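# Find an amber-lit server or park at the charger

## Task

Look along the aisle for a server whose front display glows amber instead of blue. If there is one, finish in front of its cabinet, viewing it from the front, with that server sitting on the exact centre of the head camera image, upright with no sideways roll, clearly visible and with nothing blocking it. If there is none, finish parked squarely within the taped charging area, near the wall charger, with either your front or your back facing it. Either way: every object must be where it started and nothing may be held; the robot must not fall over or be left tilted, since that counts as failure; and during the final second after everything has settled, the arms, hands and torso must touch nothing and the base must touch nothing movable (a part, box, cart, lid, drawer and so on), or a penalty applies.

## Robot and tools

ROBOT. A Rainbow Robotics RB-Y1. It has a wheeled base with two drive wheels and two rear casters, two 7-joint arms with parallel grippers, a pan/tilt head, and a torso whose lower 'leg' folds at ankle, knee and hip. The base is 0.66 m long and 0.58 m wide, and its front edge sits 0.10 m ahead of the drive axle. The base cannot drive sideways. A bent leg can reach past the front edge.

FRAMES. Base frame: origin on the floor midway between the drive wheels, with x forward, y left and z up. The chest, left_hand and right_hand poses are reported in this frame. A hand point is the spot midway between its finger pads. The fingers point along that point's -z axis and close along its x axis. Printed hand positions get less accurate at long reach. The odometry frame is the base frame as it was when the scene began. base_odometry only counts wheel rotation, so wheel slip shows up as travel. Heading is positive to the left, from -3.142 to 3.142.

execute_actions(actions, cameras). actions is a list holding one action, or an empty list to just read the state and images. An action may contain:
- base: exactly one of {"translate_m": d} or {"rotate_rad": d}. Both are offsets from where the base last reported itself. translate_m is in metres, forward positive, range -3 to 3. rotate_rad is in radians, left (counter-clockwise seen from above) positive, range -3.2 to 3.2.
- joints: absolute targets keyed by joint name. Units are radians, except the grippers, which are in metres of opening between the pads.
- speeds: caps on top speed for this action only. translate_m 0.05 to 0.4 m/s; rotate_rad 0.1 to 1.509 rad/s, accelerating at 0.5 rad/s². The maximum is the default. A base move needing more than 8.667 s is refused.
- min_time_s: 0.1 to 8. This is the shortest duration for each arm and head motion in the action.
Motions begin together but may finish at different times. No action runs past 15 s. A joint or base left out of an action may still be pushing toward its previous target. cameras is a list drawn from head_camera, left_wrist_camera, right_wrist_camera and all. Omitted, null or ["all"] returns every camera; [] returns none. An unknown key, an unknown camera or an out-of-range value makes the whole call refused, and nothing moves.

JOINT RANGES (done tolerance ±0.02, grippers ±0.004). torso_squat_rad 0 to 1.2 (larger lowers the level chest). torso_shift_rad -0.3 to 0.6 (positive moves the hips forward). torso_pitch_rad -0.2 to 1.4 (positive leans forward). torso_yaw_rad -1.5 to 1.5 (positive turns left). Combined limits: squat+shift <= 1.52; squat-shift+pitch <= 1.57; shift+0.5 pitch-0.4 squat <= 0.7; shift+0.3 pitch-0.5 squat <= 0.39. Breaking one gives a partial move and off_target. Per arm: shoulder_pitch -2.356 to 2.356 (negative swings forward and up). left_shoulder_roll 0 to 3.141; right_shoulder_roll -3.141 to 0 (each lifts its arm outward). shoulder_yaw -2.094 to 2.094. elbow -2.617 to 0.01 (negative bends). forearm_roll -3.141 to 3.141. wrist_pitch -1.57 to 1.919. hand_roll -2.705 to 2.705. gripper_m 0 to 0.1. head_pan_rad -0.523 to 0.523 (left positive, relative to the chest). head_tilt_rad -0.35 to 1.57 (positive looks down). Top speeds: arm joints 1 rad/s (wrist joints 1.5), head 1.5, squat and pitch 0.3, shift 0.15, yaw 0.6, grippers 0.1 m/s. To grasp, command an opening at least 0.005 m smaller than the object; off_target is then expected.

wait(seconds): 0 to 10. It commands nothing and returns the state and images.
zoom_image(camera, region): enlarges part of that camera's latest full image. region is [x0, y0, x1, y1] in pixels, measured from the top-left corner, at most 504 by 504. head_camera is 896x504 with its optical centre near (449, 252). The wrist cameras are 644x364.
read_manual(section): returns only licence text ("licences").
finished_scene(scene): ends the current scene, given by its number. It cannot be undone, and the result reports success. Send it only once the final pose is held and stable.

RESULT LINES. base_status and joint_status report how each motion ended. done: reached target (for the base this means the wheels turned the full amount, even if they slipped). off_target: came to rest short of target and may still be pushing. limit_stop_at_<name>: stopped by a built-in limit. contact_stop: the torso or an arm hit something firm. time_out: the motion overran its expected time. stopped_with_arm: the torso halted because an arm contact-stopped. limit_stop_at_own_body: a guard halted the motion before the robot hit itself. After contact_stop, time_out or stopped_with_arm, the whole group stops (the torso joints, or the joints of one arm) and holds in place. 'joint command not followed' with a 'cause:' line means an arm's targets were withheld by the self- or arm-arm collision check; those joints then show not_followed. on_its_own lists things not commanded, where 'held at' is a held target, not a measured position. Motor temperatures are listed per arm. MOTOR HOT appears at 65 °C. An OVER-TEMPERATURE FAULT at 80 °C brakes the arm, stops the robot and skips the rest of the call, and the affected keys read limit_stop_at_motor_heat. A torque fault (contact torque reaching a joint's load limit) freezes the whole robot for 10 s. After any stop, resend your targets. If any call in a reply reports a stop, that reply's later execute_actions, wait and finished_scene calls are skipped.

CAUTIONS. The base keeps driving into furniture without stopping, spinning its wheels, and may keep pushing afterwards. A leg pressing on furniture can shove the robot backward without odometry showing it. Back off a stopped arm first, then the torso, each in its own action. Never let the arms strike or squeeze each other. Keep heavy loads off the front or the robot tips over. The simulation keeps running while you think. For this task the arms can stay tucked and clear: drive, turn and aim the head, then check alignment in head_camera images.

Each tool is called after "Call:" in YAML: its name, and indented under it one key for each argument.

## Session

Call:
execute_actions:
  actions: []

Scene clock: 0.00 s.
Motor temperatures (°C, as the motors report them): left_arm=[36 32 34 34 43 36 36] | right_arm=[34 35 34 34 37 39 37]
base_odometry: x=+0.000 y=+0.000 heading=+0.000 (m, m, rad; odometry frame)
base_status: not commanded
joint_positions: torso_squat_rad=+0.350 torso_shift_rad=+0.000 torso_pitch_rad=-0.001 torso_yaw_rad=+0.001 left_shoulder_pitch_rad=-0.004 left_shoulder_roll_rad=+0.039 left_shoulder_yaw_rad=+0.040 left_elbow_rad=-0.189 left_forearm_roll_rad=+0.000 left_wrist_pitch_rad=-0.018 left_hand_roll_rad=+0.053 left_gripper_m=+0.100 right_shoulder_pitch_rad=+0.041 right_shoulder_roll_rad=-0.022 right_shoulder_yaw_rad=+0.019 right_elbow_rad=-0.291 right_forearm_roll_rad=+0.048 right_wrist_pitch_rad=+0.046 right_hand_roll_rad=-0.043 right_gripper_m=+0.099 head_pan_rad=+0.001 head_tilt_rad=+0.399
joint_status: not commanded
chest: x=-0.2286 y=-0.0007 z=+1.2474 quat_wxyz=(+1.000, +0.000, -0.001, +0.000) (m; base frame)
left_hand: x=-0.1289 y=+0.2528 z=+0.5699 quat_wxyz=(+0.993, +0.019, -0.107, +0.044) (m; base frame)
right_hand: x=-0.1260 y=-0.2366 z=+0.5693 quat_wxyz=(+0.995, -0.012, -0.104, +0.007) (m; base frame)
pictures: head_camera, left_wrist_camera, right_wrist_camera
Images, in order (width x height): head_camera 896x504, left_wrist_camera 644x364, right_wrist_camera 644x364.

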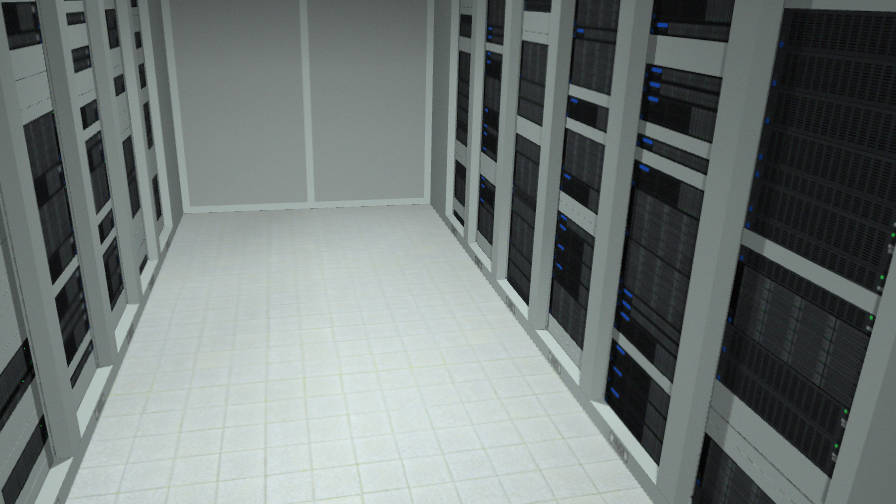

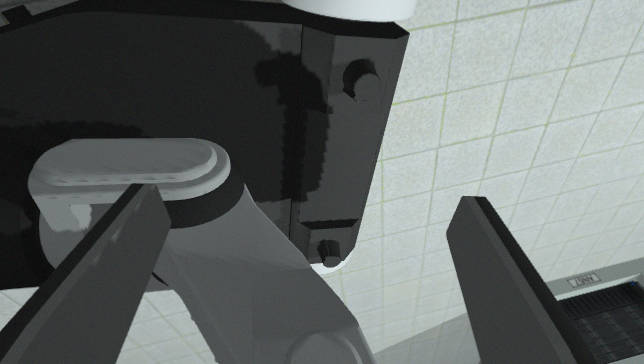

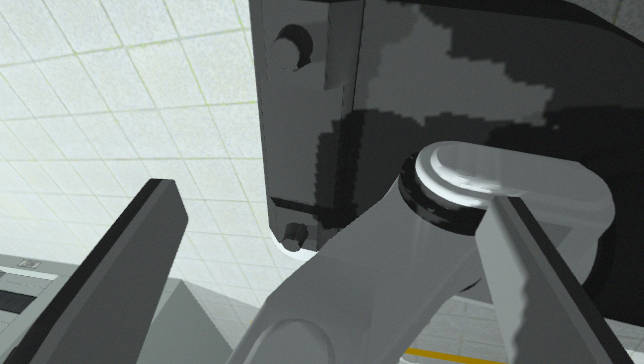

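Call:
execute_actions:
  actions:
    - {"base":{"rotate_rad":0.21},"joints":{"head_pan_rad":-0.5,"head_tilt_rad":0.0}}
  cameras: ["head_camera"]

Call:
execute_actions:
  actions:
    - {"base":{"translate_m":1.0},"joints":{"head_pan_rad":-0.5,"head_tilt_rad":0.45}}
  cameras: ["head_camera"]

Scene clock: 5.90 s.
Motor temperatures (°C, as the motors report them): left_arm=[36 32 34 34 43 36 36] | right_arm=[34 35 34 34 37 39 37]
base_odometry: x=+0.000 y=+0.000 heading=+0.209 (m, m, rad; odometry frame)
base_status: done
joint_positions: torso_squat_rad=+0.350 torso_shift_rad=+0.000 torso_pitch_rad=-0.001 torso_yaw_rad=+0.001 left_shoulder_pitch_rad=-0.004 left_shoulder_roll_rad=+0.039 left_shoulder_yaw_rad=+0.040 left_elbow_rad=-0.189 left_forearm_roll_rad=+0.000 left_wrist_pitch_rad=-0.018 left_hand_roll_rad=+0.053 left_gripper_m=+0.100 right_shoulder_pitch_rad=+0.041 right_shoulder_roll_rad=-0.022 right_shoulder_yaw_rad=+0.019 right_elbow_rad=-0.291 right_forearm_roll_rad=+0.048 right_wrist_pitch_rad=+0.046 right_hand_roll_rad=-0.043 right_gripper_m=+0.099 head_pan_rad=-0.500 head_tilt_rad=+0.000
joint_status: all done
chest: x=-0.2286 y=-0.0007 z=+1.2474 quat_wxyz=(+1.000, +0.000, -0.001, +0.000) (m; base frame)
left_hand: x=-0.1289 y=+0.2527 z=+0.5699 quat_wxyz=(+0.993, +0.019, -0.107, +0.044) (m; base frame)
right_hand: x=-0.1260 y=-0.2366 z=+0.5693 quat_wxyz=(+0.995, -0.012, -0.104, +0.007) (m; base frame)
pictures: head_camera
Images, in order (width x height): head_camera 896x504.

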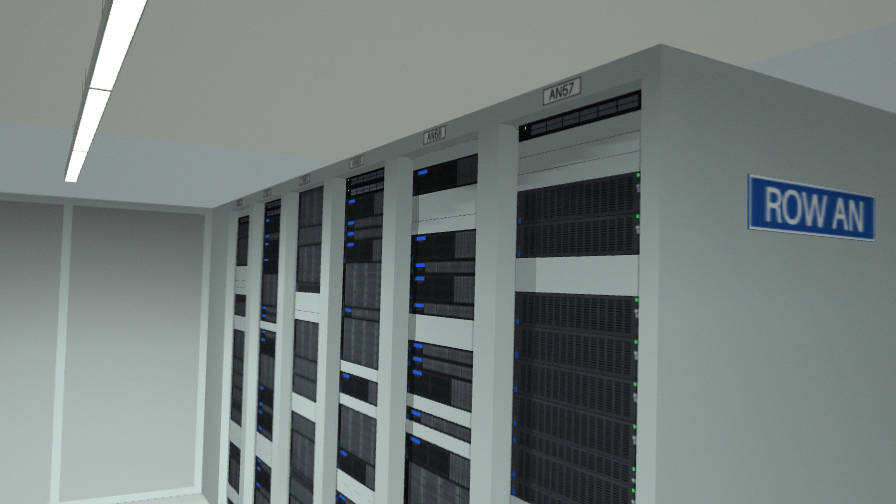

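Scene clock: 10.03 s.
Motor temperatures (°C, as the motors report them): left_arm=[36 32 34 34 43 36 36] | right_arm=[34 35 34 34 37 39 37]
base_odometry: x=+0.978 y=+0.208 heading=+0.210 (m, m, rad; odometry frame)
base_status: done
joint_positions: torso_squat_rad=+0.350 torso_shift_rad=+0.000 torso_pitch_rad=-0.001 torso_yaw_rad=+0.001 left_shoulder_pitch_rad=-0.004 left_shoulder_roll_rad=+0.039 left_shoulder_yaw_rad=+0.040 left_elbow_rad=-0.189 left_forearm_roll_rad=+0.000 left_wrist_pitch_rad=-0.018 left_hand_roll_rad=+0.053 left_gripper_m=+0.100 right_shoulder_pitch_rad=+0.041 right_shoulder_roll_rad=-0.022 right_shoulder_yaw_rad=+0.019 right_elbow_rad=-0.291 right_forearm_roll_rad=+0.048 right_wrist_pitch_rad=+0.046 right_hand_roll_rad=-0.043 right_gripper_m=+0.099 head_pan_rad=-0.500 head_tilt_rad=+0.450
joint_status: all done
chest: x=-0.2285 y=-0.0007 z=+1.2474 quat_wxyz=(+1.000, +0.000, -0.001, +0.000) (m; base frame)
left_hand: x=-0.1288 y=+0.2527 z=+0.5699 quat_wxyz=(+0.993, +0.019, -0.107, +0.044) (m; base frame)
right_hand: x=-0.1260 y=-0.2366 z=+0.5693 quat_wxyz=(+0.995, -0.012, -0.104, +0.007) (m; base frame)
pictures: head_camera
Images, in order (width x height): head_camera 896x504.

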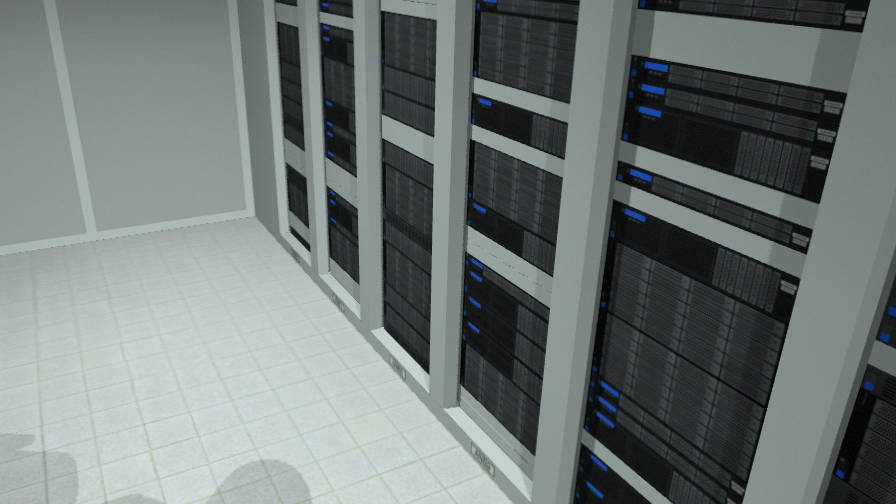

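Call:
execute_actions:
  actions:
    - {"base":{"translate_m":1.2},"joints":{"head_pan_rad":-0.5,"head_tilt_rad":0.25}}
  cameras: ["head_camera"]

Call:
execute_actions:
  actions:
    - {"base":{"rotate_rad":1.5},"joints":{"head_pan_rad":0.5,"head_tilt_rad":0.1}}
  cameras: ["head_camera"]

Call:
execute_actions:
  actions:
    - {"joints":{"head_pan_rad":0.5,"head_tilt_rad":0.65}}
  cameras: ["head_camera"]

Call:
execute_actions:
  actions:
    - {"joints":{"head_pan_rad":-0.3,"head_tilt_rad":0.65}}
  cameras: ["head_camera"]

Call:
execute_actions:
  actions:
    - {"joints":{"head_pan_rad":-0.3,"head_tilt_rad":0.05}}
  cameras: ["head_camera"]

Scene clock: 23.27 s.
Motor temperatures (°C, as the motors report them): left_arm=[36 32 34 34 43 36 36] | right_arm=[34 35 34 34 37 39 37]
base_odometry: x=+2.151 y=+0.459 heading=+0.211 (m, m, rad; odometry frame)
base_status: done
joint_positions: torso_squat_rad=+0.350 torso_shift_rad=+0.000 torso_pitch_rad=-0.001 torso_yaw_rad=+0.001 left_shoulder_pitch_rad=-0.004 left_shoulder_roll_rad=+0.039 left_shoulder_yaw_rad=+0.040 left_elbow_rad=-0.189 left_forearm_roll_rad=+0.000 left_wrist_pitch_rad=-0.018 left_hand_roll_rad=+0.053 left_gripper_m=+0.100 right_shoulder_pitch_rad=+0.041 right_shoulder_roll_rad=-0.022 right_shoulder_yaw_rad=+0.019 right_elbow_rad=-0.291 right_forearm_roll_rad=+0.048 right_wrist_pitch_rad=+0.046 right_hand_roll_rad=-0.043 right_gripper_m=+0.099 head_pan_rad=-0.500 head_tilt_rad=+0.250
joint_status: all done
chest: x=-0.2285 y=-0.0007 z=+1.2474 quat_wxyz=(+1.000, +0.000, -0.001, +0.000) (m; base frame)
left_hand: x=-0.1288 y=+0.2527 z=+0.5699 quat_wxyz=(+0.993, +0.019, -0.107, +0.044) (m; base frame)
right_hand: x=-0.1260 y=-0.2366 z=+0.5693 quat_wxyz=(+0.995, -0.012, -0.104, +0.007) (m; base frame)
pictures: head_camera
Images, in order (width x height): head_camera 896x504.

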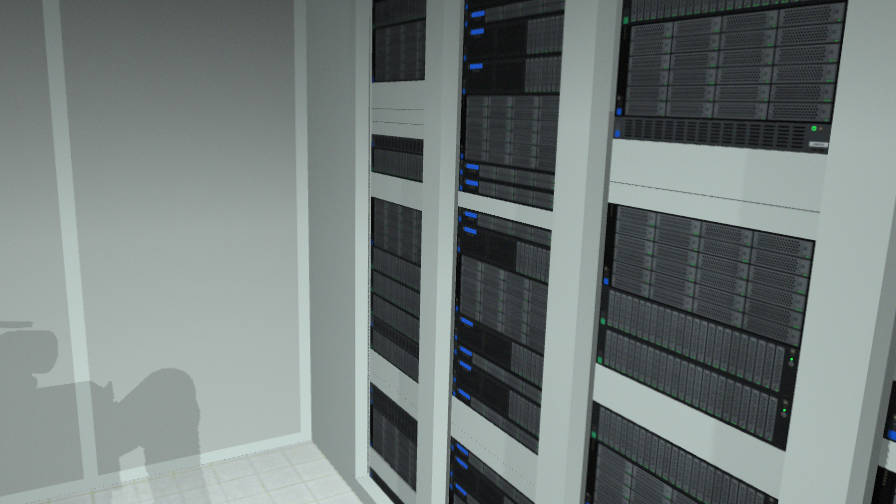

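Scene clock: 27.20 s.
Motor temperatures (°C, as the motors report them): left_arm=[36 32 34 34 43 36 36] | right_arm=[34 35 34 34 37 39 37]
base_odometry: x=+2.151 y=+0.459 heading=+1.711 (m, m, rad; odometry frame)
base_status: done
joint_positions: torso_squat_rad=+0.350 torso_shift_rad=+0.000 torso_pitch_rad=-0.001 torso_yaw_rad=+0.001 left_shoulder_pitch_rad=-0.004 left_shoulder_roll_rad=+0.039 left_shoulder_yaw_rad=+0.040 left_elbow_rad=-0.189 left_forearm_roll_rad=+0.000 left_wrist_pitch_rad=-0.018 left_hand_roll_rad=+0.053 left_gripper_m=+0.100 right_shoulder_pitch_rad=+0.041 right_shoulder_roll_rad=-0.022 right_shoulder_yaw_rad=+0.019 right_elbow_rad=-0.291 right_forearm_roll_rad=+0.048 right_wrist_pitch_rad=+0.046 right_hand_roll_rad=-0.043 right_gripper_m=+0.099 head_pan_rad=+0.500 head_tilt_rad=+0.100
joint_status: all done
chest: x=-0.2285 y=-0.0007 z=+1.2474 quat_wxyz=(+1.000, +0.000, -0.001, +0.000) (m; base frame)
left_hand: x=-0.1288 y=+0.2527 z=+0.5699 quat_wxyz=(+0.993, +0.019, -0.107, +0.044) (m; base frame)
right_hand: x=-0.1260 y=-0.2366 z=+0.5693 quat_wxyz=(+0.995, -0.012, -0.104, +0.007) (m; base frame)
pictures: head_camera
Images, in order (width x height): head_camera 896x504.

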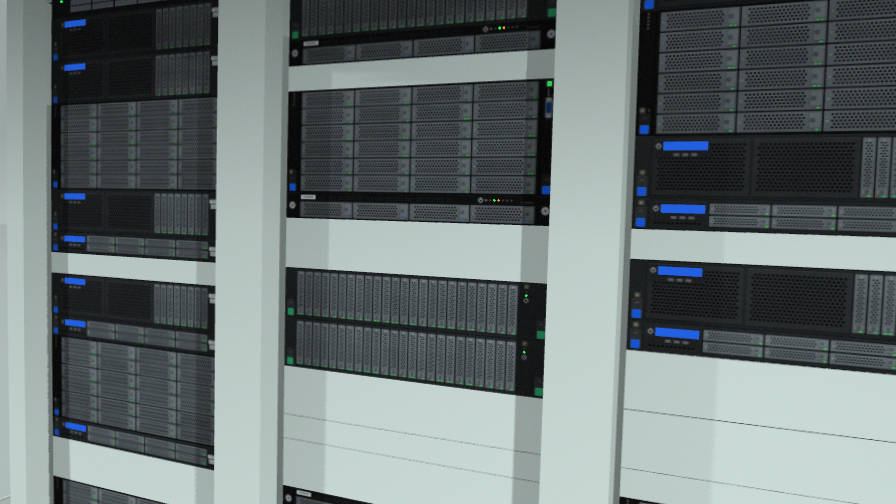

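Scene clock: 28.23 s.
Motor temperatures (°C, as the motors report them): left_arm=[36 32 34 34 43 36 36] | right_arm=[34 35 34 34 37 39 37]
base_odometry: x=+2.151 y=+0.459 heading=+1.711 (m, m, rad; odometry frame)
base_status: not commanded
joint_positions: torso_squat_rad=+0.350 torso_shift_rad=+0.000 torso_pitch_rad=-0.001 torso_yaw_rad=+0.001 left_shoulder_pitch_rad=-0.004 left_shoulder_roll_rad=+0.039 left_shoulder_yaw_rad=+0.040 left_elbow_rad=-0.189 left_forearm_roll_rad=+0.000 left_wrist_pitch_rad=-0.018 left_hand_roll_rad=+0.053 left_gripper_m=+0.100 right_shoulder_pitch_rad=+0.041 right_shoulder_roll_rad=-0.022 right_shoulder_yaw_rad=+0.019 right_elbow_rad=-0.291 right_forearm_roll_rad=+0.048 right_wrist_pitch_rad=+0.046 right_hand_roll_rad=-0.043 right_gripper_m=+0.099 head_pan_rad=+0.500 head_tilt_rad=+0.650
joint_status: all done
chest: x=-0.2285 y=-0.0007 z=+1.2474 quat_wxyz=(+1.000, +0.000, -0.001, +0.000) (m; base frame)
left_hand: x=-0.1288 y=+0.2527 z=+0.5699 quat_wxyz=(+0.993, +0.019, -0.107, +0.044) (m; base frame)
right_hand: x=-0.1260 y=-0.2366 z=+0.5693 quat_wxyz=(+0.995, -0.012, -0.104, +0.007) (m; base frame)
pictures: head_camera
Images, in order (width x height): head_camera 896x504.

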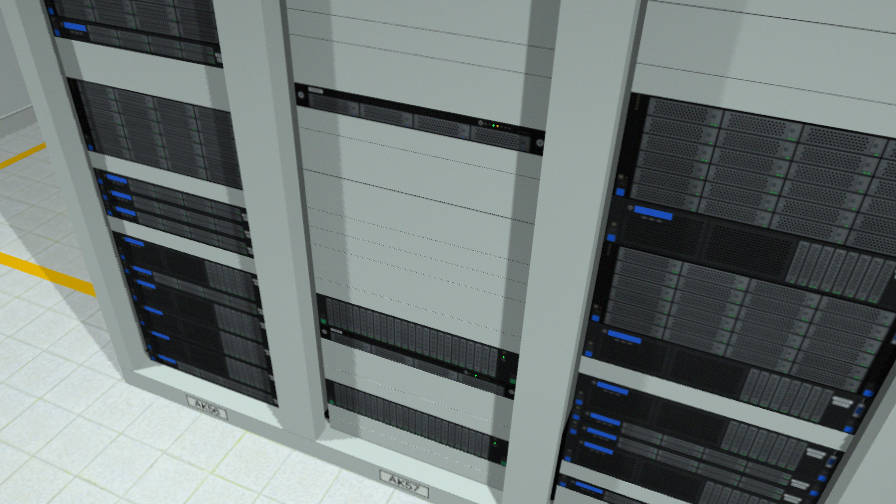

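Scene clock: 29.43 s.
Motor temperatures (°C, as the motors report them): left_arm=[36 32 34 34 43 36 36] | right_arm=[34 35 34 34 37 39 37]
base_odometry: x=+2.151 y=+0.459 heading=+1.711 (m, m, rad; odometry frame)
base_status: not commanded
joint_positions: torso_squat_rad=+0.350 torso_shift_rad=+0.000 torso_pitch_rad=-0.001 torso_yaw_rad=+0.001 left_shoulder_pitch_rad=-0.004 left_shoulder_roll_rad=+0.039 left_shoulder_yaw_rad=+0.040 left_elbow_rad=-0.189 left_forearm_roll_rad=+0.000 left_wrist_pitch_rad=-0.018 left_hand_roll_rad=+0.053 left_gripper_m=+0.100 right_shoulder_pitch_rad=+0.041 right_shoulder_roll_rad=-0.022 right_shoulder_yaw_rad=+0.019 right_elbow_rad=-0.291 right_forearm_roll_rad=+0.048 right_wrist_pitch_rad=+0.046 right_hand_roll_rad=-0.043 right_gripper_m=+0.099 head_pan_rad=-0.300 head_tilt_rad=+0.650
joint_status: all done
chest: x=-0.2285 y=-0.0007 z=+1.2474 quat_wxyz=(+1.000, +0.000, -0.001, +0.000) (m; base frame)
left_hand: x=-0.1288 y=+0.2527 z=+0.5699 quat_wxyz=(+0.993, +0.019, -0.107, +0.044) (m; base frame)
right_hand: x=-0.1260 y=-0.2366 z=+0.5693 quat_wxyz=(+0.995, -0.012, -0.104, +0.007) (m; base frame)
pictures: head_camera
Images, in order (width x height): head_camera 896x504.

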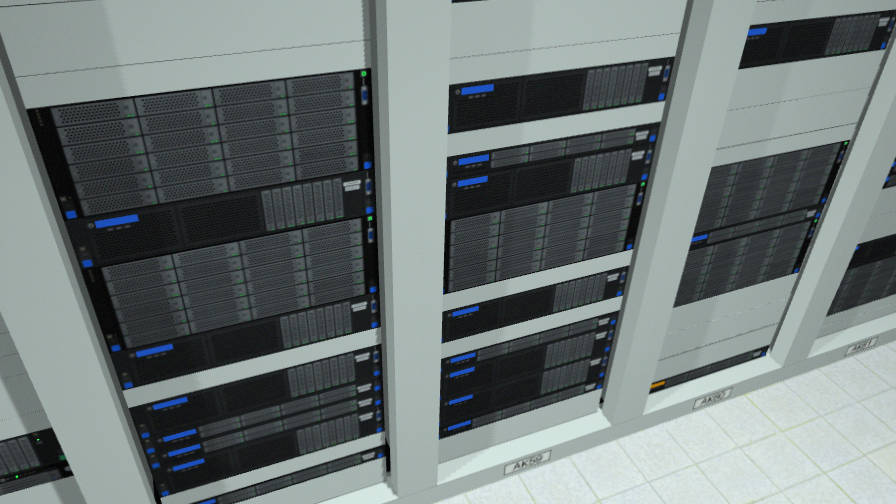

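Scene clock: 30.50 s.
Motor temperatures (°C, as the motors report them): left_arm=[36 32 34 34 43 36 36] | right_arm=[34 35 34 34 37 39 37]
base_odometry: x=+2.151 y=+0.459 heading=+1.711 (m, m, rad; odometry frame)
base_status: not commanded
joint_positions: torso_squat_rad=+0.350 torso_shift_rad=+0.000 torso_pitch_rad=-0.001 torso_yaw_rad=+0.001 left_shoulder_pitch_rad=-0.004 left_shoulder_roll_rad=+0.039 left_shoulder_yaw_rad=+0.040 left_elbow_rad=-0.189 left_forearm_roll_rad=+0.000 left_wrist_pitch_rad=-0.018 left_hand_roll_rad=+0.053 left_gripper_m=+0.100 right_shoulder_pitch_rad=+0.041 right_shoulder_roll_rad=-0.022 right_shoulder_yaw_rad=+0.019 right_elbow_rad=-0.291 right_forearm_roll_rad=+0.048 right_wrist_pitch_rad=+0.046 right_hand_roll_rad=-0.043 right_gripper_m=+0.099 head_pan_rad=-0.300 head_tilt_rad=+0.050
joint_status: all done
chest: x=-0.2285 y=-0.0007 z=+1.2474 quat_wxyz=(+1.000, +0.000, -0.001, +0.000) (m; base frame)
left_hand: x=-0.1288 y=+0.2527 z=+0.5699 quat_wxyz=(+0.993, +0.019, -0.107, +0.044) (m; base frame)
right_hand: x=-0.1260 y=-0.2366 z=+0.5693 quat_wxyz=(+0.995, -0.012, -0.104, +0.007) (m; base frame)
pictures: head_camera
Images, in order (width x height): head_camera 896x504.

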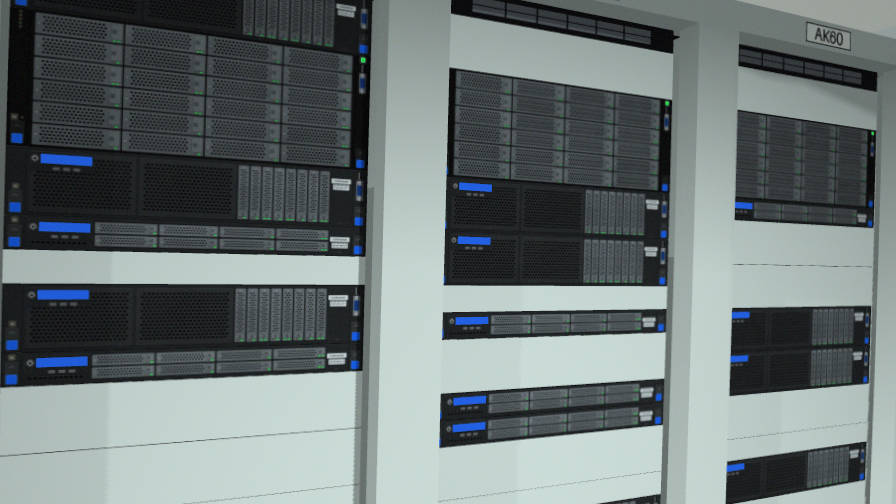

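Call:
execute_actions:
  actions:
    - {"base":{"rotate_rad":-1.75},"joints":{"head_pan_rad":0,"head_tilt_rad":0.6,"left_elbow_rad":-1.9,"right_elbow_rad":-1.9,"left_shoulder_roll_rad":0.25,"right_shoulder_roll_rad":-0.25}}
  cameras: ["head_camera"]

Call:
execute_actions:
  actions:
    - {"base":{"translate_m":1.11},"joints":{"torso_squat_rad":1.2}}
  cameras: ["head_camera"]

Call:
execute_actions:
  actions:
    - {"base":{"rotate_rad":1.82}}

Scene clock: 41.17 s.
Motor temperatures (°C, as the motors report them): left_arm=[36 32 34 34 43 36 36] | right_arm=[34 35 34 34 37 39 37]
base_odometry: x=+2.151 y=+0.459 heading=-0.039 (m, m, rad; odometry frame)
base_status: done
joint_positions: torso_squat_rad=+0.350 torso_shift_rad=+0.000 torso_pitch_rad=-0.002 torso_yaw_rad=+0.001 left_shoulder_pitch_rad=-0.005 left_shoulder_roll_rad=+0.250 left_shoulder_yaw_rad=+0.040 left_elbow_rad=-1.900 left_forearm_roll_rad=+0.000 left_wrist_pitch_rad=-0.018 left_hand_roll_rad=+0.053 left_gripper_m=+0.100 right_shoulder_pitch_rad=+0.041 right_shoulder_roll_rad=-0.250 right_shoulder_yaw_rad=+0.019 right_elbow_rad=-1.900 right_forearm_roll_rad=+0.048 right_wrist_pitch_rad=+0.046 right_hand_roll_rad=-0.043 right_gripper_m=+0.099 head_pan_rad=+0.000 head_tilt_rad=+0.600
joint_status: all done
chest: x=-0.2286 y=-0.0007 z=+1.2474 quat_wxyz=(+1.000, +0.000, -0.001, +0.000) (m; base frame)
left_hand: x=+0.2715 y=+0.2741 z=+1.1960 quat_wxyz=(+0.567, +0.066, -0.817, -0.075) (m; base frame)
right_hand: x=+0.2695 y=-0.2574 z=+1.1535 quat_wxyz=(+0.611, -0.073, -0.781, +0.103) (m; base frame)
pictures: head_camera
Images, in order (width x height): head_camera 896x504.

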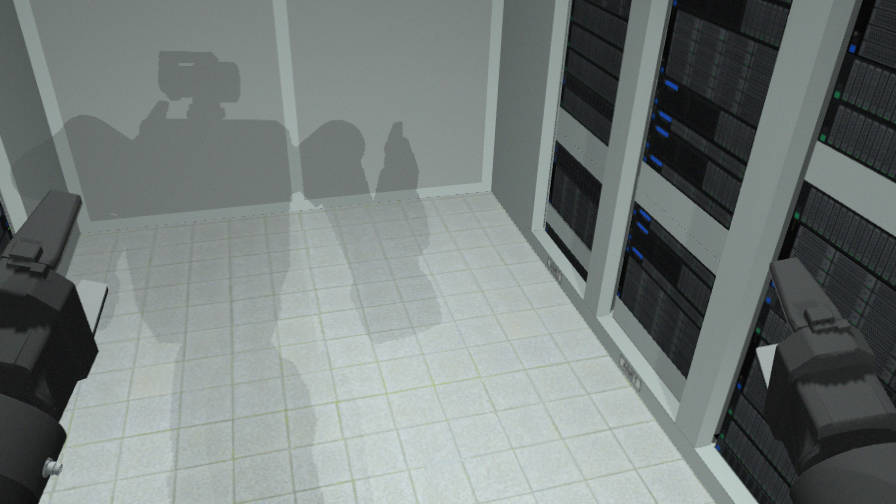

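Scene clock: 45.53 s.
Motor temperatures (°C, as the motors report them): left_arm=[36 32 34 34 43 37 36] | right_arm=[34 35 34 34 37 39 37]
base_odometry: x=+3.260 y=+0.415 heading=-0.040 (m, m, rad; odometry frame)
base_status: done
joint_positions: torso_squat_rad=+1.200 torso_shift_rad=+0.000 torso_pitch_rad=-0.001 torso_yaw_rad=+0.001 left_shoulder_pitch_rad=-0.005 left_shoulder_roll_rad=+0.250 left_shoulder_yaw_rad=+0.040 left_elbow_rad=-1.900 left_forearm_roll_rad=+0.000 left_wrist_pitch_rad=-0.018 left_hand_roll_rad=+0.053 left_gripper_m=+0.100 right_shoulder_pitch_rad=+0.041 right_shoulder_roll_rad=-0.250 right_shoulder_yaw_rad=+0.019 right_elbow_rad=-1.900 right_forearm_roll_rad=+0.048 right_wrist_pitch_rad=+0.046 right_hand_roll_rad=-0.043 right_gripper_m=+0.099 head_pan_rad=+0.000 head_tilt_rad=+0.600
joint_status: all done
chest: x=-0.2285 y=-0.0004 z=+0.8436 quat_wxyz=(+1.000, +0.000, -0.001, +0.000) (m; base frame)
left_hand: x=+0.2717 y=+0.2744 z=+0.7920 quat_wxyz=(+0.567, +0.066, -0.817, -0.075) (m; base frame)
right_hand: x=+0.2697 y=-0.2571 z=+0.7496 quat_wxyz=(+0.611, -0.073, -0.781, +0.103) (m; base frame)
pictures: head_camera
Images, in order (width x height): head_camera 896x504.

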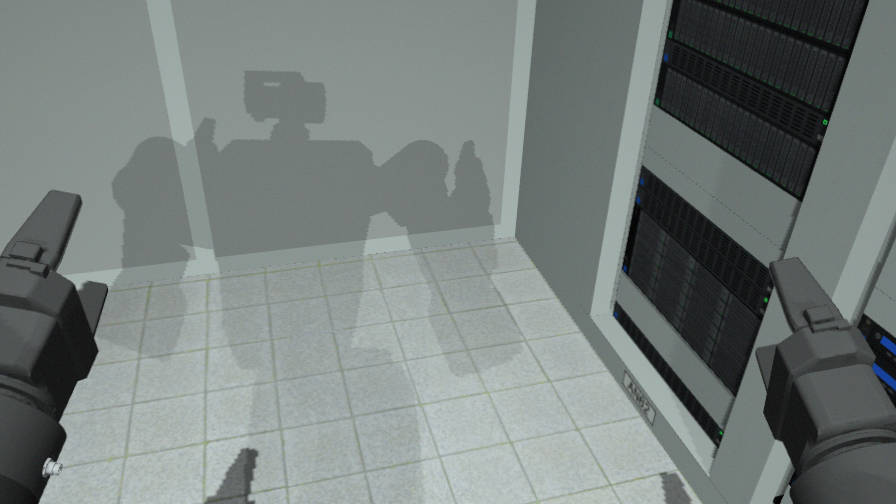

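Scene clock: 49.70 s.
Motor temperatures (°C, as the motors report them): left_arm=[36 32 34 34 43 37 36] | right_arm=[34 35 34 34 37 39 37]
base_odometry: x=+3.260 y=+0.415 heading=+1.780 (m, m, rad; odometry frame)
base_status: done
joint_positions: torso_squat_rad=+1.200 torso_shift_rad=+0.000 torso_pitch_rad=-0.001 torso_yaw_rad=+0.001 left_shoulder_pitch_rad=-0.004 left_shoulder_roll_rad=+0.250 left_shoulder_yaw_rad=+0.040 left_elbow_rad=-1.900 left_forearm_roll_rad=+0.000 left_wrist_pitch_rad=-0.018 left_hand_roll_rad=+0.053 left_gripper_m=+0.100 right_shoulder_pitch_rad=+0.041 right_shoulder_roll_rad=-0.250 right_shoulder_yaw_rad=+0.019 right_elbow_rad=-1.900 right_forearm_roll_rad=+0.048 right_wrist_pitch_rad=+0.046 right_hand_roll_rad=-0.043 right_gripper_m=+0.099 head_pan_rad=+0.000 head_tilt_rad=+0.600
joint_status: not commanded
chest: x=-0.2285 y=-0.0004 z=+0.8436 quat_wxyz=(+1.000, +0.000, -0.001, +0.000) (m; base frame)
left_hand: x=+0.2717 y=+0.2744 z=+0.7920 quat_wxyz=(+0.567, +0.066, -0.817, -0.075) (m; base frame)
right_hand: x=+0.2697 y=-0.2571 z=+0.7496 quat_wxyz=(+0.611, -0.073, -0.781, +0.103) (m; base frame)
pictures: head_camera, left_wrist_camera, right_wrist_camera
Images, in order (width x height): head_camera 896x504, left_wrist_camera 644x364, right_wrist_camera 644x364.

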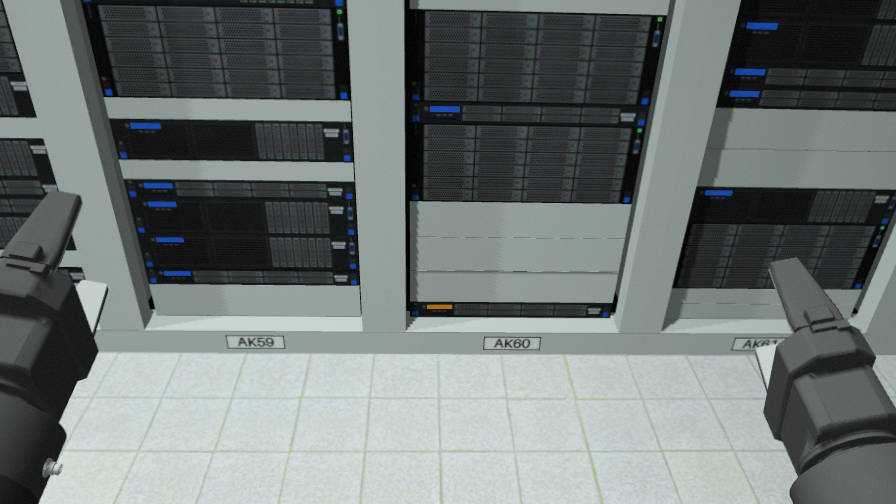

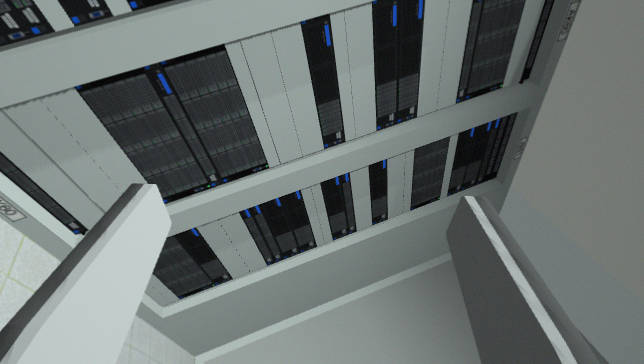

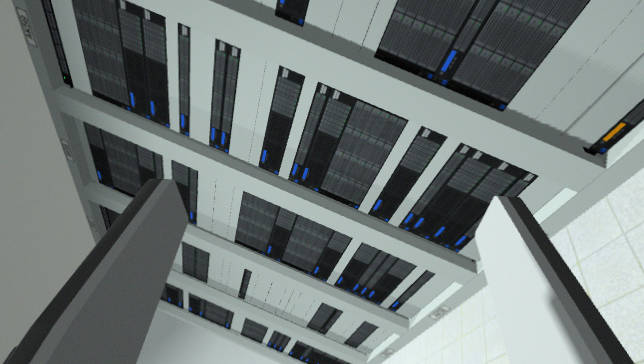

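Call:
execute_actions:
  actions:
    - {"base":{"rotate_rad":-0.1},"joints":{"head_pan_rad":-0.03,"head_tilt_rad":0.686}}
  cameras: ["head_camera"]

Call:
zoom_image:
  camera: "head_camera"
  region: [328, 192, 568, 312]

Scene clock: 56.17 s.
Motor temperatures (°C, as the motors report them): left_arm=[36 32 34 34 43 37 36] | right_arm=[34 35 34 34 37 39 37]
base_odometry: x=+3.260 y=+0.415 heading=+1.680 (m, m, rad; odometry frame)
base_status: done
joint_positions: torso_squat_rad=+1.200 torso_shift_rad=+0.000 torso_pitch_rad=-0.001 torso_yaw_rad=+0.001 left_shoulder_pitch_rad=-0.004 left_shoulder_roll_rad=+0.250 left_shoulder_yaw_rad=+0.040 left_elbow_rad=-1.900 left_forearm_roll_rad=+0.000 left_wrist_pitch_rad=-0.018 left_hand_roll_rad=+0.053 left_gripper_m=+0.100 right_shoulder_pitch_rad=+0.041 right_shoulder_roll_rad=-0.250 right_shoulder_yaw_rad=+0.019 right_elbow_rad=-1.900 right_forearm_roll_rad=+0.048 right_wrist_pitch_rad=+0.046 right_hand_roll_rad=-0.043 right_gripper_m=+0.099 head_pan_rad=-0.030 head_tilt_rad=+0.686
joint_status: all done
chest: x=-0.2285 y=-0.0004 z=+0.8436 quat_wxyz=(+1.000, +0.000, -0.001, +0.000) (m; base frame)
left_hand: x=+0.2717 y=+0.2744 z=+0.7920 quat_wxyz=(+0.567, +0.066, -0.817, -0.075) (m; base frame)
right_hand: x=+0.2697 y=-0.2571 z=+0.7496 quat_wxyz=(+0.611, -0.073, -0.781, +0.103) (m; base frame)
pictures: head_camera
Images, in order (width x height): head_camera 896x504.

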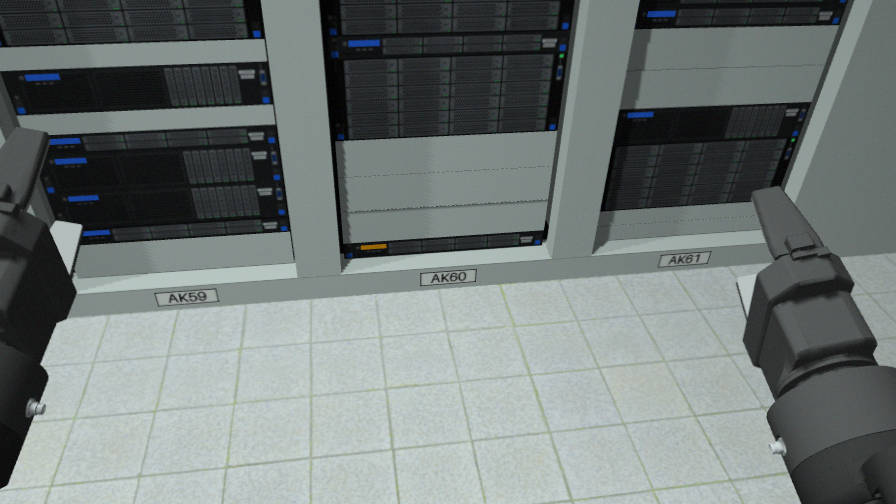

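Region (328, 192, 568, 312) of head_camera's 896x504 image, scaled by 2.100, with more detail than that image has.

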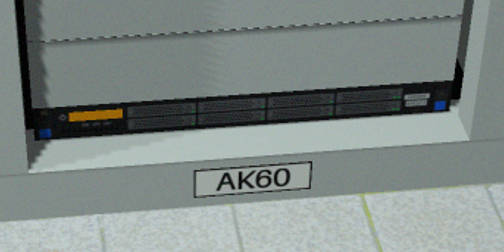

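Call:
execute_actions:
  actions:
    - {"base":{"rotate_rad":-0.7}}
  cameras: []

Call:
execute_actions:
  actions:
    - {"base":{"translate_m":0.2}}
  cameras: []

Call:
execute_actions:
  actions:
    - {"base":{"rotate_rad":0.8},"joints":{"head_pan_rad":0,"head_tilt_rad":0.735}}
  cameras: ["head_camera"]

Scene clock: 68.63 s.
Motor temperatures (°C, as the motors report them): left_arm=[36 32 34 34 43 37 36] | right_arm=[34 35 34 34 37 39 37]
base_odometry: x=+3.260 y=+0.415 heading=+0.981 (m, m, rad; odometry frame)
base_status: done
joint_positions: torso_squat_rad=+1.200 torso_shift_rad=+0.000 torso_pitch_rad=-0.001 torso_yaw_rad=+0.001 left_shoulder_pitch_rad=-0.004 left_shoulder_roll_rad=+0.250 left_shoulder_yaw_rad=+0.040 left_elbow_rad=-1.900 left_forearm_roll_rad=+0.000 left_wrist_pitch_rad=-0.018 left_hand_roll_rad=+0.053 left_gripper_m=+0.100 right_shoulder_pitch_rad=+0.041 right_shoulder_roll_rad=-0.250 right_shoulder_yaw_rad=+0.019 right_elbow_rad=-1.900 right_forearm_roll_rad=+0.048 right_wrist_pitch_rad=+0.046 right_hand_roll_rad=-0.043 right_gripper_m=+0.099 head_pan_rad=-0.030 head_tilt_rad=+0.686
joint_status: not commanded
chest: x=-0.2285 y=-0.0004 z=+0.8436 quat_wxyz=(+1.000, +0.000, -0.001, +0.000) (m; base frame)
left_hand: x=+0.2717 y=+0.2744 z=+0.7920 quat_wxyz=(+0.567, +0.066, -0.817, -0.075) (m; base frame)
right_hand: x=+0.2697 y=-0.2571 z=+0.7496 quat_wxyz=(+0.611, -0.073, -0.781, +0.103) (m; base frame)
pictures: none
No camera images: the call's "cameras" was empty. Leave "cameras" out to get every camera's image.

Scene clock: 70.43 s.
Motor temperatures (°C, as the motors report them): left_arm=[36 32 34 34 43 37 36] | right_arm=[34 35 34 34 37 39 37]
base_odometry: x=+3.371 y=+0.581 heading=+0.980 (m, m, rad; odometry frame)
base_status: done
joint_positions: torso_squat_rad=+1.200 torso_shift_rad=+0.000 torso_pitch_rad=-0.001 torso_yaw_rad=+0.001 left_shoulder_pitch_rad=-0.005 left_shoulder_roll_rad=+0.250 left_shoulder_yaw_rad=+0.040 left_elbow_rad=-1.900 left_forearm_roll_rad=+0.000 left_wrist_pitch_rad=-0.018 left_hand_roll_rad=+0.053 left_gripper_m=+0.100 right_shoulder_pitch_rad=+0.041 right_shoulder_roll_rad=-0.250 right_shoulder_yaw_rad=+0.019 right_elbow_rad=-1.900 right_forearm_roll_rad=+0.048 right_wrist_pitch_rad=+0.046 right_hand_roll_rad=-0.043 right_gripper_m=+0.099 head_pan_rad=-0.030 head_tilt_rad=+0.686
joint_status: not commanded
chest: x=-0.2284 y=-0.0004 z=+0.8436 quat_wxyz=(+1.000, +0.000, -0.001, +0.000) (m; base frame)
left_hand: x=+0.2717 y=+0.2744 z=+0.7921 quat_wxyz=(+0.567, +0.066, -0.817, -0.075) (m; base frame)
right_hand: x=+0.2697 y=-0.2571 z=+0.7496 quat_wxyz=(+0.611, -0.073, -0.781, +0.103) (m; base frame)
pictures: none
No camera images: the call's "cameras" was empty. Leave "cameras" out to get every camera's image.

Scene clock: 73.30 s.
Motor temperatures (°C, as the motors report them): left_arm=[36 32 34 34 43 37 36] | right_arm=[34 35 34 34 37 39 37]
base_odometry: x=+3.371 y=+0.581 heading=+1.779 (m, m, rad; odometry frame)
base_status: done
joint_positions: torso_squat_rad=+1.200 torso_shift_rad=+0.000 torso_pitch_rad=-0.001 torso_yaw_rad=+0.001 left_shoulder_pitch_rad=-0.005 left_shoulder_roll_rad=+0.250 left_shoulder_yaw_rad=+0.040 left_elbow_rad=-1.900 left_forearm_roll_rad=+0.000 left_wrist_pitch_rad=-0.018 left_hand_roll_rad=+0.053 left_gripper_m=+0.100 right_shoulder_pitch_rad=+0.041 right_shoulder_roll_rad=-0.250 right_shoulder_yaw_rad=+0.019 right_elbow_rad=-1.900 right_forearm_roll_rad=+0.048 right_wrist_pitch_rad=+0.046 right_hand_roll_rad=-0.043 right_gripper_m=+0.099 head_pan_rad=+0.000 head_tilt_rad=+0.735
joint_status: all done
chest: x=-0.2284 y=-0.0004 z=+0.8436 quat_wxyz=(+1.000, +0.000, -0.001, +0.000) (m; base frame)
left_hand: x=+0.2717 y=+0.2744 z=+0.7920 quat_wxyz=(+0.567, +0.066, -0.817, -0.075) (m; base frame)
right_hand: x=+0.2697 y=-0.2571 z=+0.7496 quat_wxyz=(+0.611, -0.073, -0.781, +0.103) (m; base frame)
pictures: head_camera
Images, in order (width x height): head_camera 896x504.

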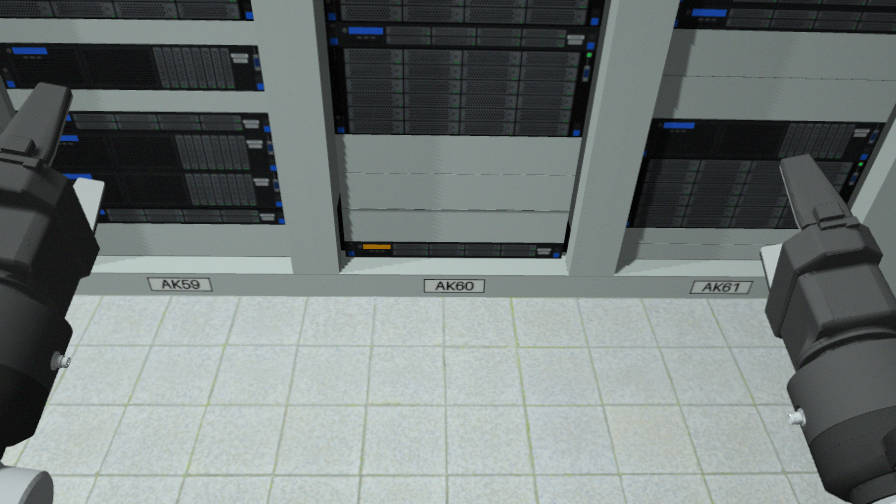

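Call:
execute_actions:
  actions:
    - {"base":{"translate_m":-0.14},"joints":{"head_tilt_rad":0.672}}
  cameras: ["head_camera"]

Call:
zoom_image:
  camera: "head_camera"
  region: [328, 192, 568, 312]

Scene clock: 80.03 s.
Motor temperatures (°C, as the motors report them): left_arm=[36 32 34 34 43 37 36] | right_arm=[34 35 34 34 37 39 37]
base_odometry: x=+3.400 y=+0.444 heading=+1.781 (m, m, rad; odometry frame)
base_status: done
joint_positions: torso_squat_rad=+1.200 torso_shift_rad=+0.000 torso_pitch_rad=-0.002 torso_yaw_rad=+0.001 left_shoulder_pitch_rad=-0.004 left_shoulder_roll_rad=+0.250 left_shoulder_yaw_rad=+0.040 left_elbow_rad=-1.900 left_forearm_roll_rad=+0.000 left_wrist_pitch_rad=-0.018 left_hand_roll_rad=+0.053 left_gripper_m=+0.100 right_shoulder_pitch_rad=+0.041 right_shoulder_roll_rad=-0.250 right_shoulder_yaw_rad=+0.019 right_elbow_rad=-1.900 right_forearm_roll_rad=+0.048 right_wrist_pitch_rad=+0.046 right_hand_roll_rad=-0.043 right_gripper_m=+0.099 head_pan_rad=+0.000 head_tilt_rad=+0.672
joint_status: all done
chest: x=-0.2286 y=-0.0004 z=+0.8436 quat_wxyz=(+1.000, +0.000, -0.001, +0.000) (m; base frame)
left_hand: x=+0.2716 y=+0.2744 z=+0.7921 quat_wxyz=(+0.567, +0.066, -0.817, -0.075) (m; base frame)
right_hand: x=+0.2696 y=-0.2571 z=+0.7497 quat_wxyz=(+0.611, -0.073, -0.781, +0.103) (m; base frame)
pictures: head_camera
Images, in order (width x height): head_camera 896x504.

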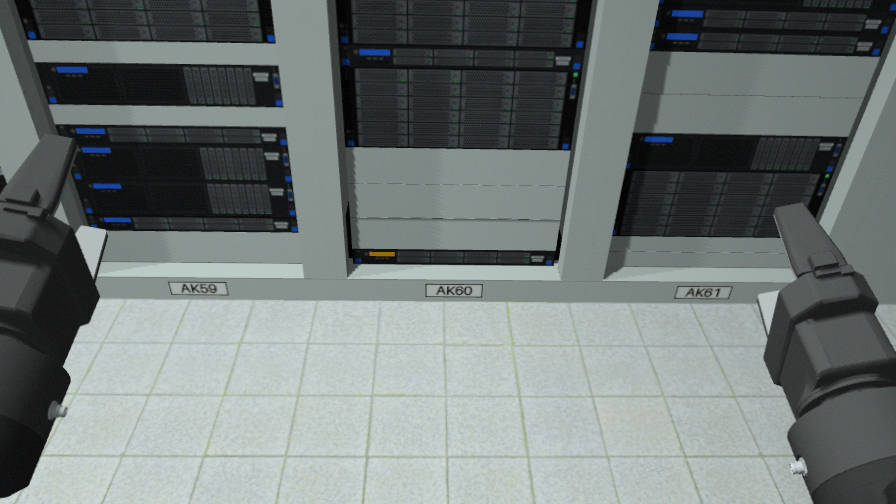

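Region (328, 192, 568, 312) of head_camera's 896x504 image, scaled by 2.100, with more detail than that image has.

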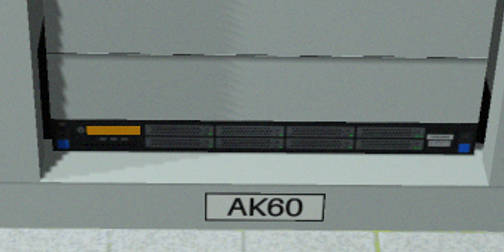

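Call:
execute_actions:
  actions:
    - {"joints":{"head_tilt_rad":0.68}}
  cameras: ["head_camera"]

Call:
zoom_image:
  camera: "head_camera"
  region: [328, 192, 568, 312]

Scene clock: 85.03 s.
Motor temperatures (°C, as the motors report them): left_arm=[36 32 34 34 43 37 36] | right_arm=[34 35 34 34 37 39 37]
base_odometry: x=+3.400 y=+0.444 heading=+1.781 (m, m, rad; odometry frame)
base_status: not commanded
joint_positions: torso_squat_rad=+1.200 torso_shift_rad=+0.000 torso_pitch_rad=-0.002 torso_yaw_rad=+0.001 left_shoulder_pitch_rad=-0.004 left_shoulder_roll_rad=+0.250 left_shoulder_yaw_rad=+0.040 left_elbow_rad=-1.900 left_forearm_roll_rad=+0.000 left_wrist_pitch_rad=-0.018 left_hand_roll_rad=+0.053 left_gripper_m=+0.100 right_shoulder_pitch_rad=+0.041 right_shoulder_roll_rad=-0.250 right_shoulder_yaw_rad=+0.019 right_elbow_rad=-1.900 right_forearm_roll_rad=+0.048 right_wrist_pitch_rad=+0.046 right_hand_roll_rad=-0.043 right_gripper_m=+0.099 head_pan_rad=+0.000 head_tilt_rad=+0.680
joint_status: all done
chest: x=-0.2286 y=-0.0004 z=+0.8436 quat_wxyz=(+1.000, +0.000, -0.001, +0.000) (m; base frame)
left_hand: x=+0.2716 y=+0.2744 z=+0.7921 quat_wxyz=(+0.567, +0.066, -0.817, -0.075) (m; base frame)
right_hand: x=+0.2696 y=-0.2571 z=+0.7497 quat_wxyz=(+0.611, -0.073, -0.781, +0.103) (m; base frame)
pictures: head_camera
Images, in order (width x height): head_camera 896x504.

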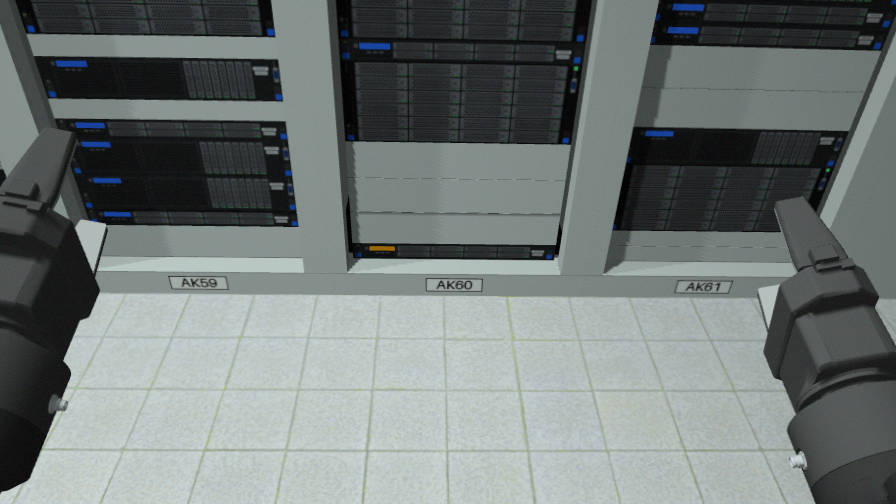

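Region (328, 192, 568, 312) of head_camera's 896x504 image, scaled by 2.100, with more detail than that image has.

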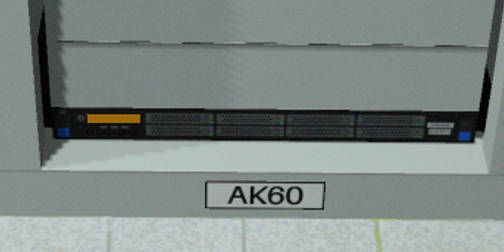

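Call:
finished_scene:
  scene: 1

The scene is finished: the task was done.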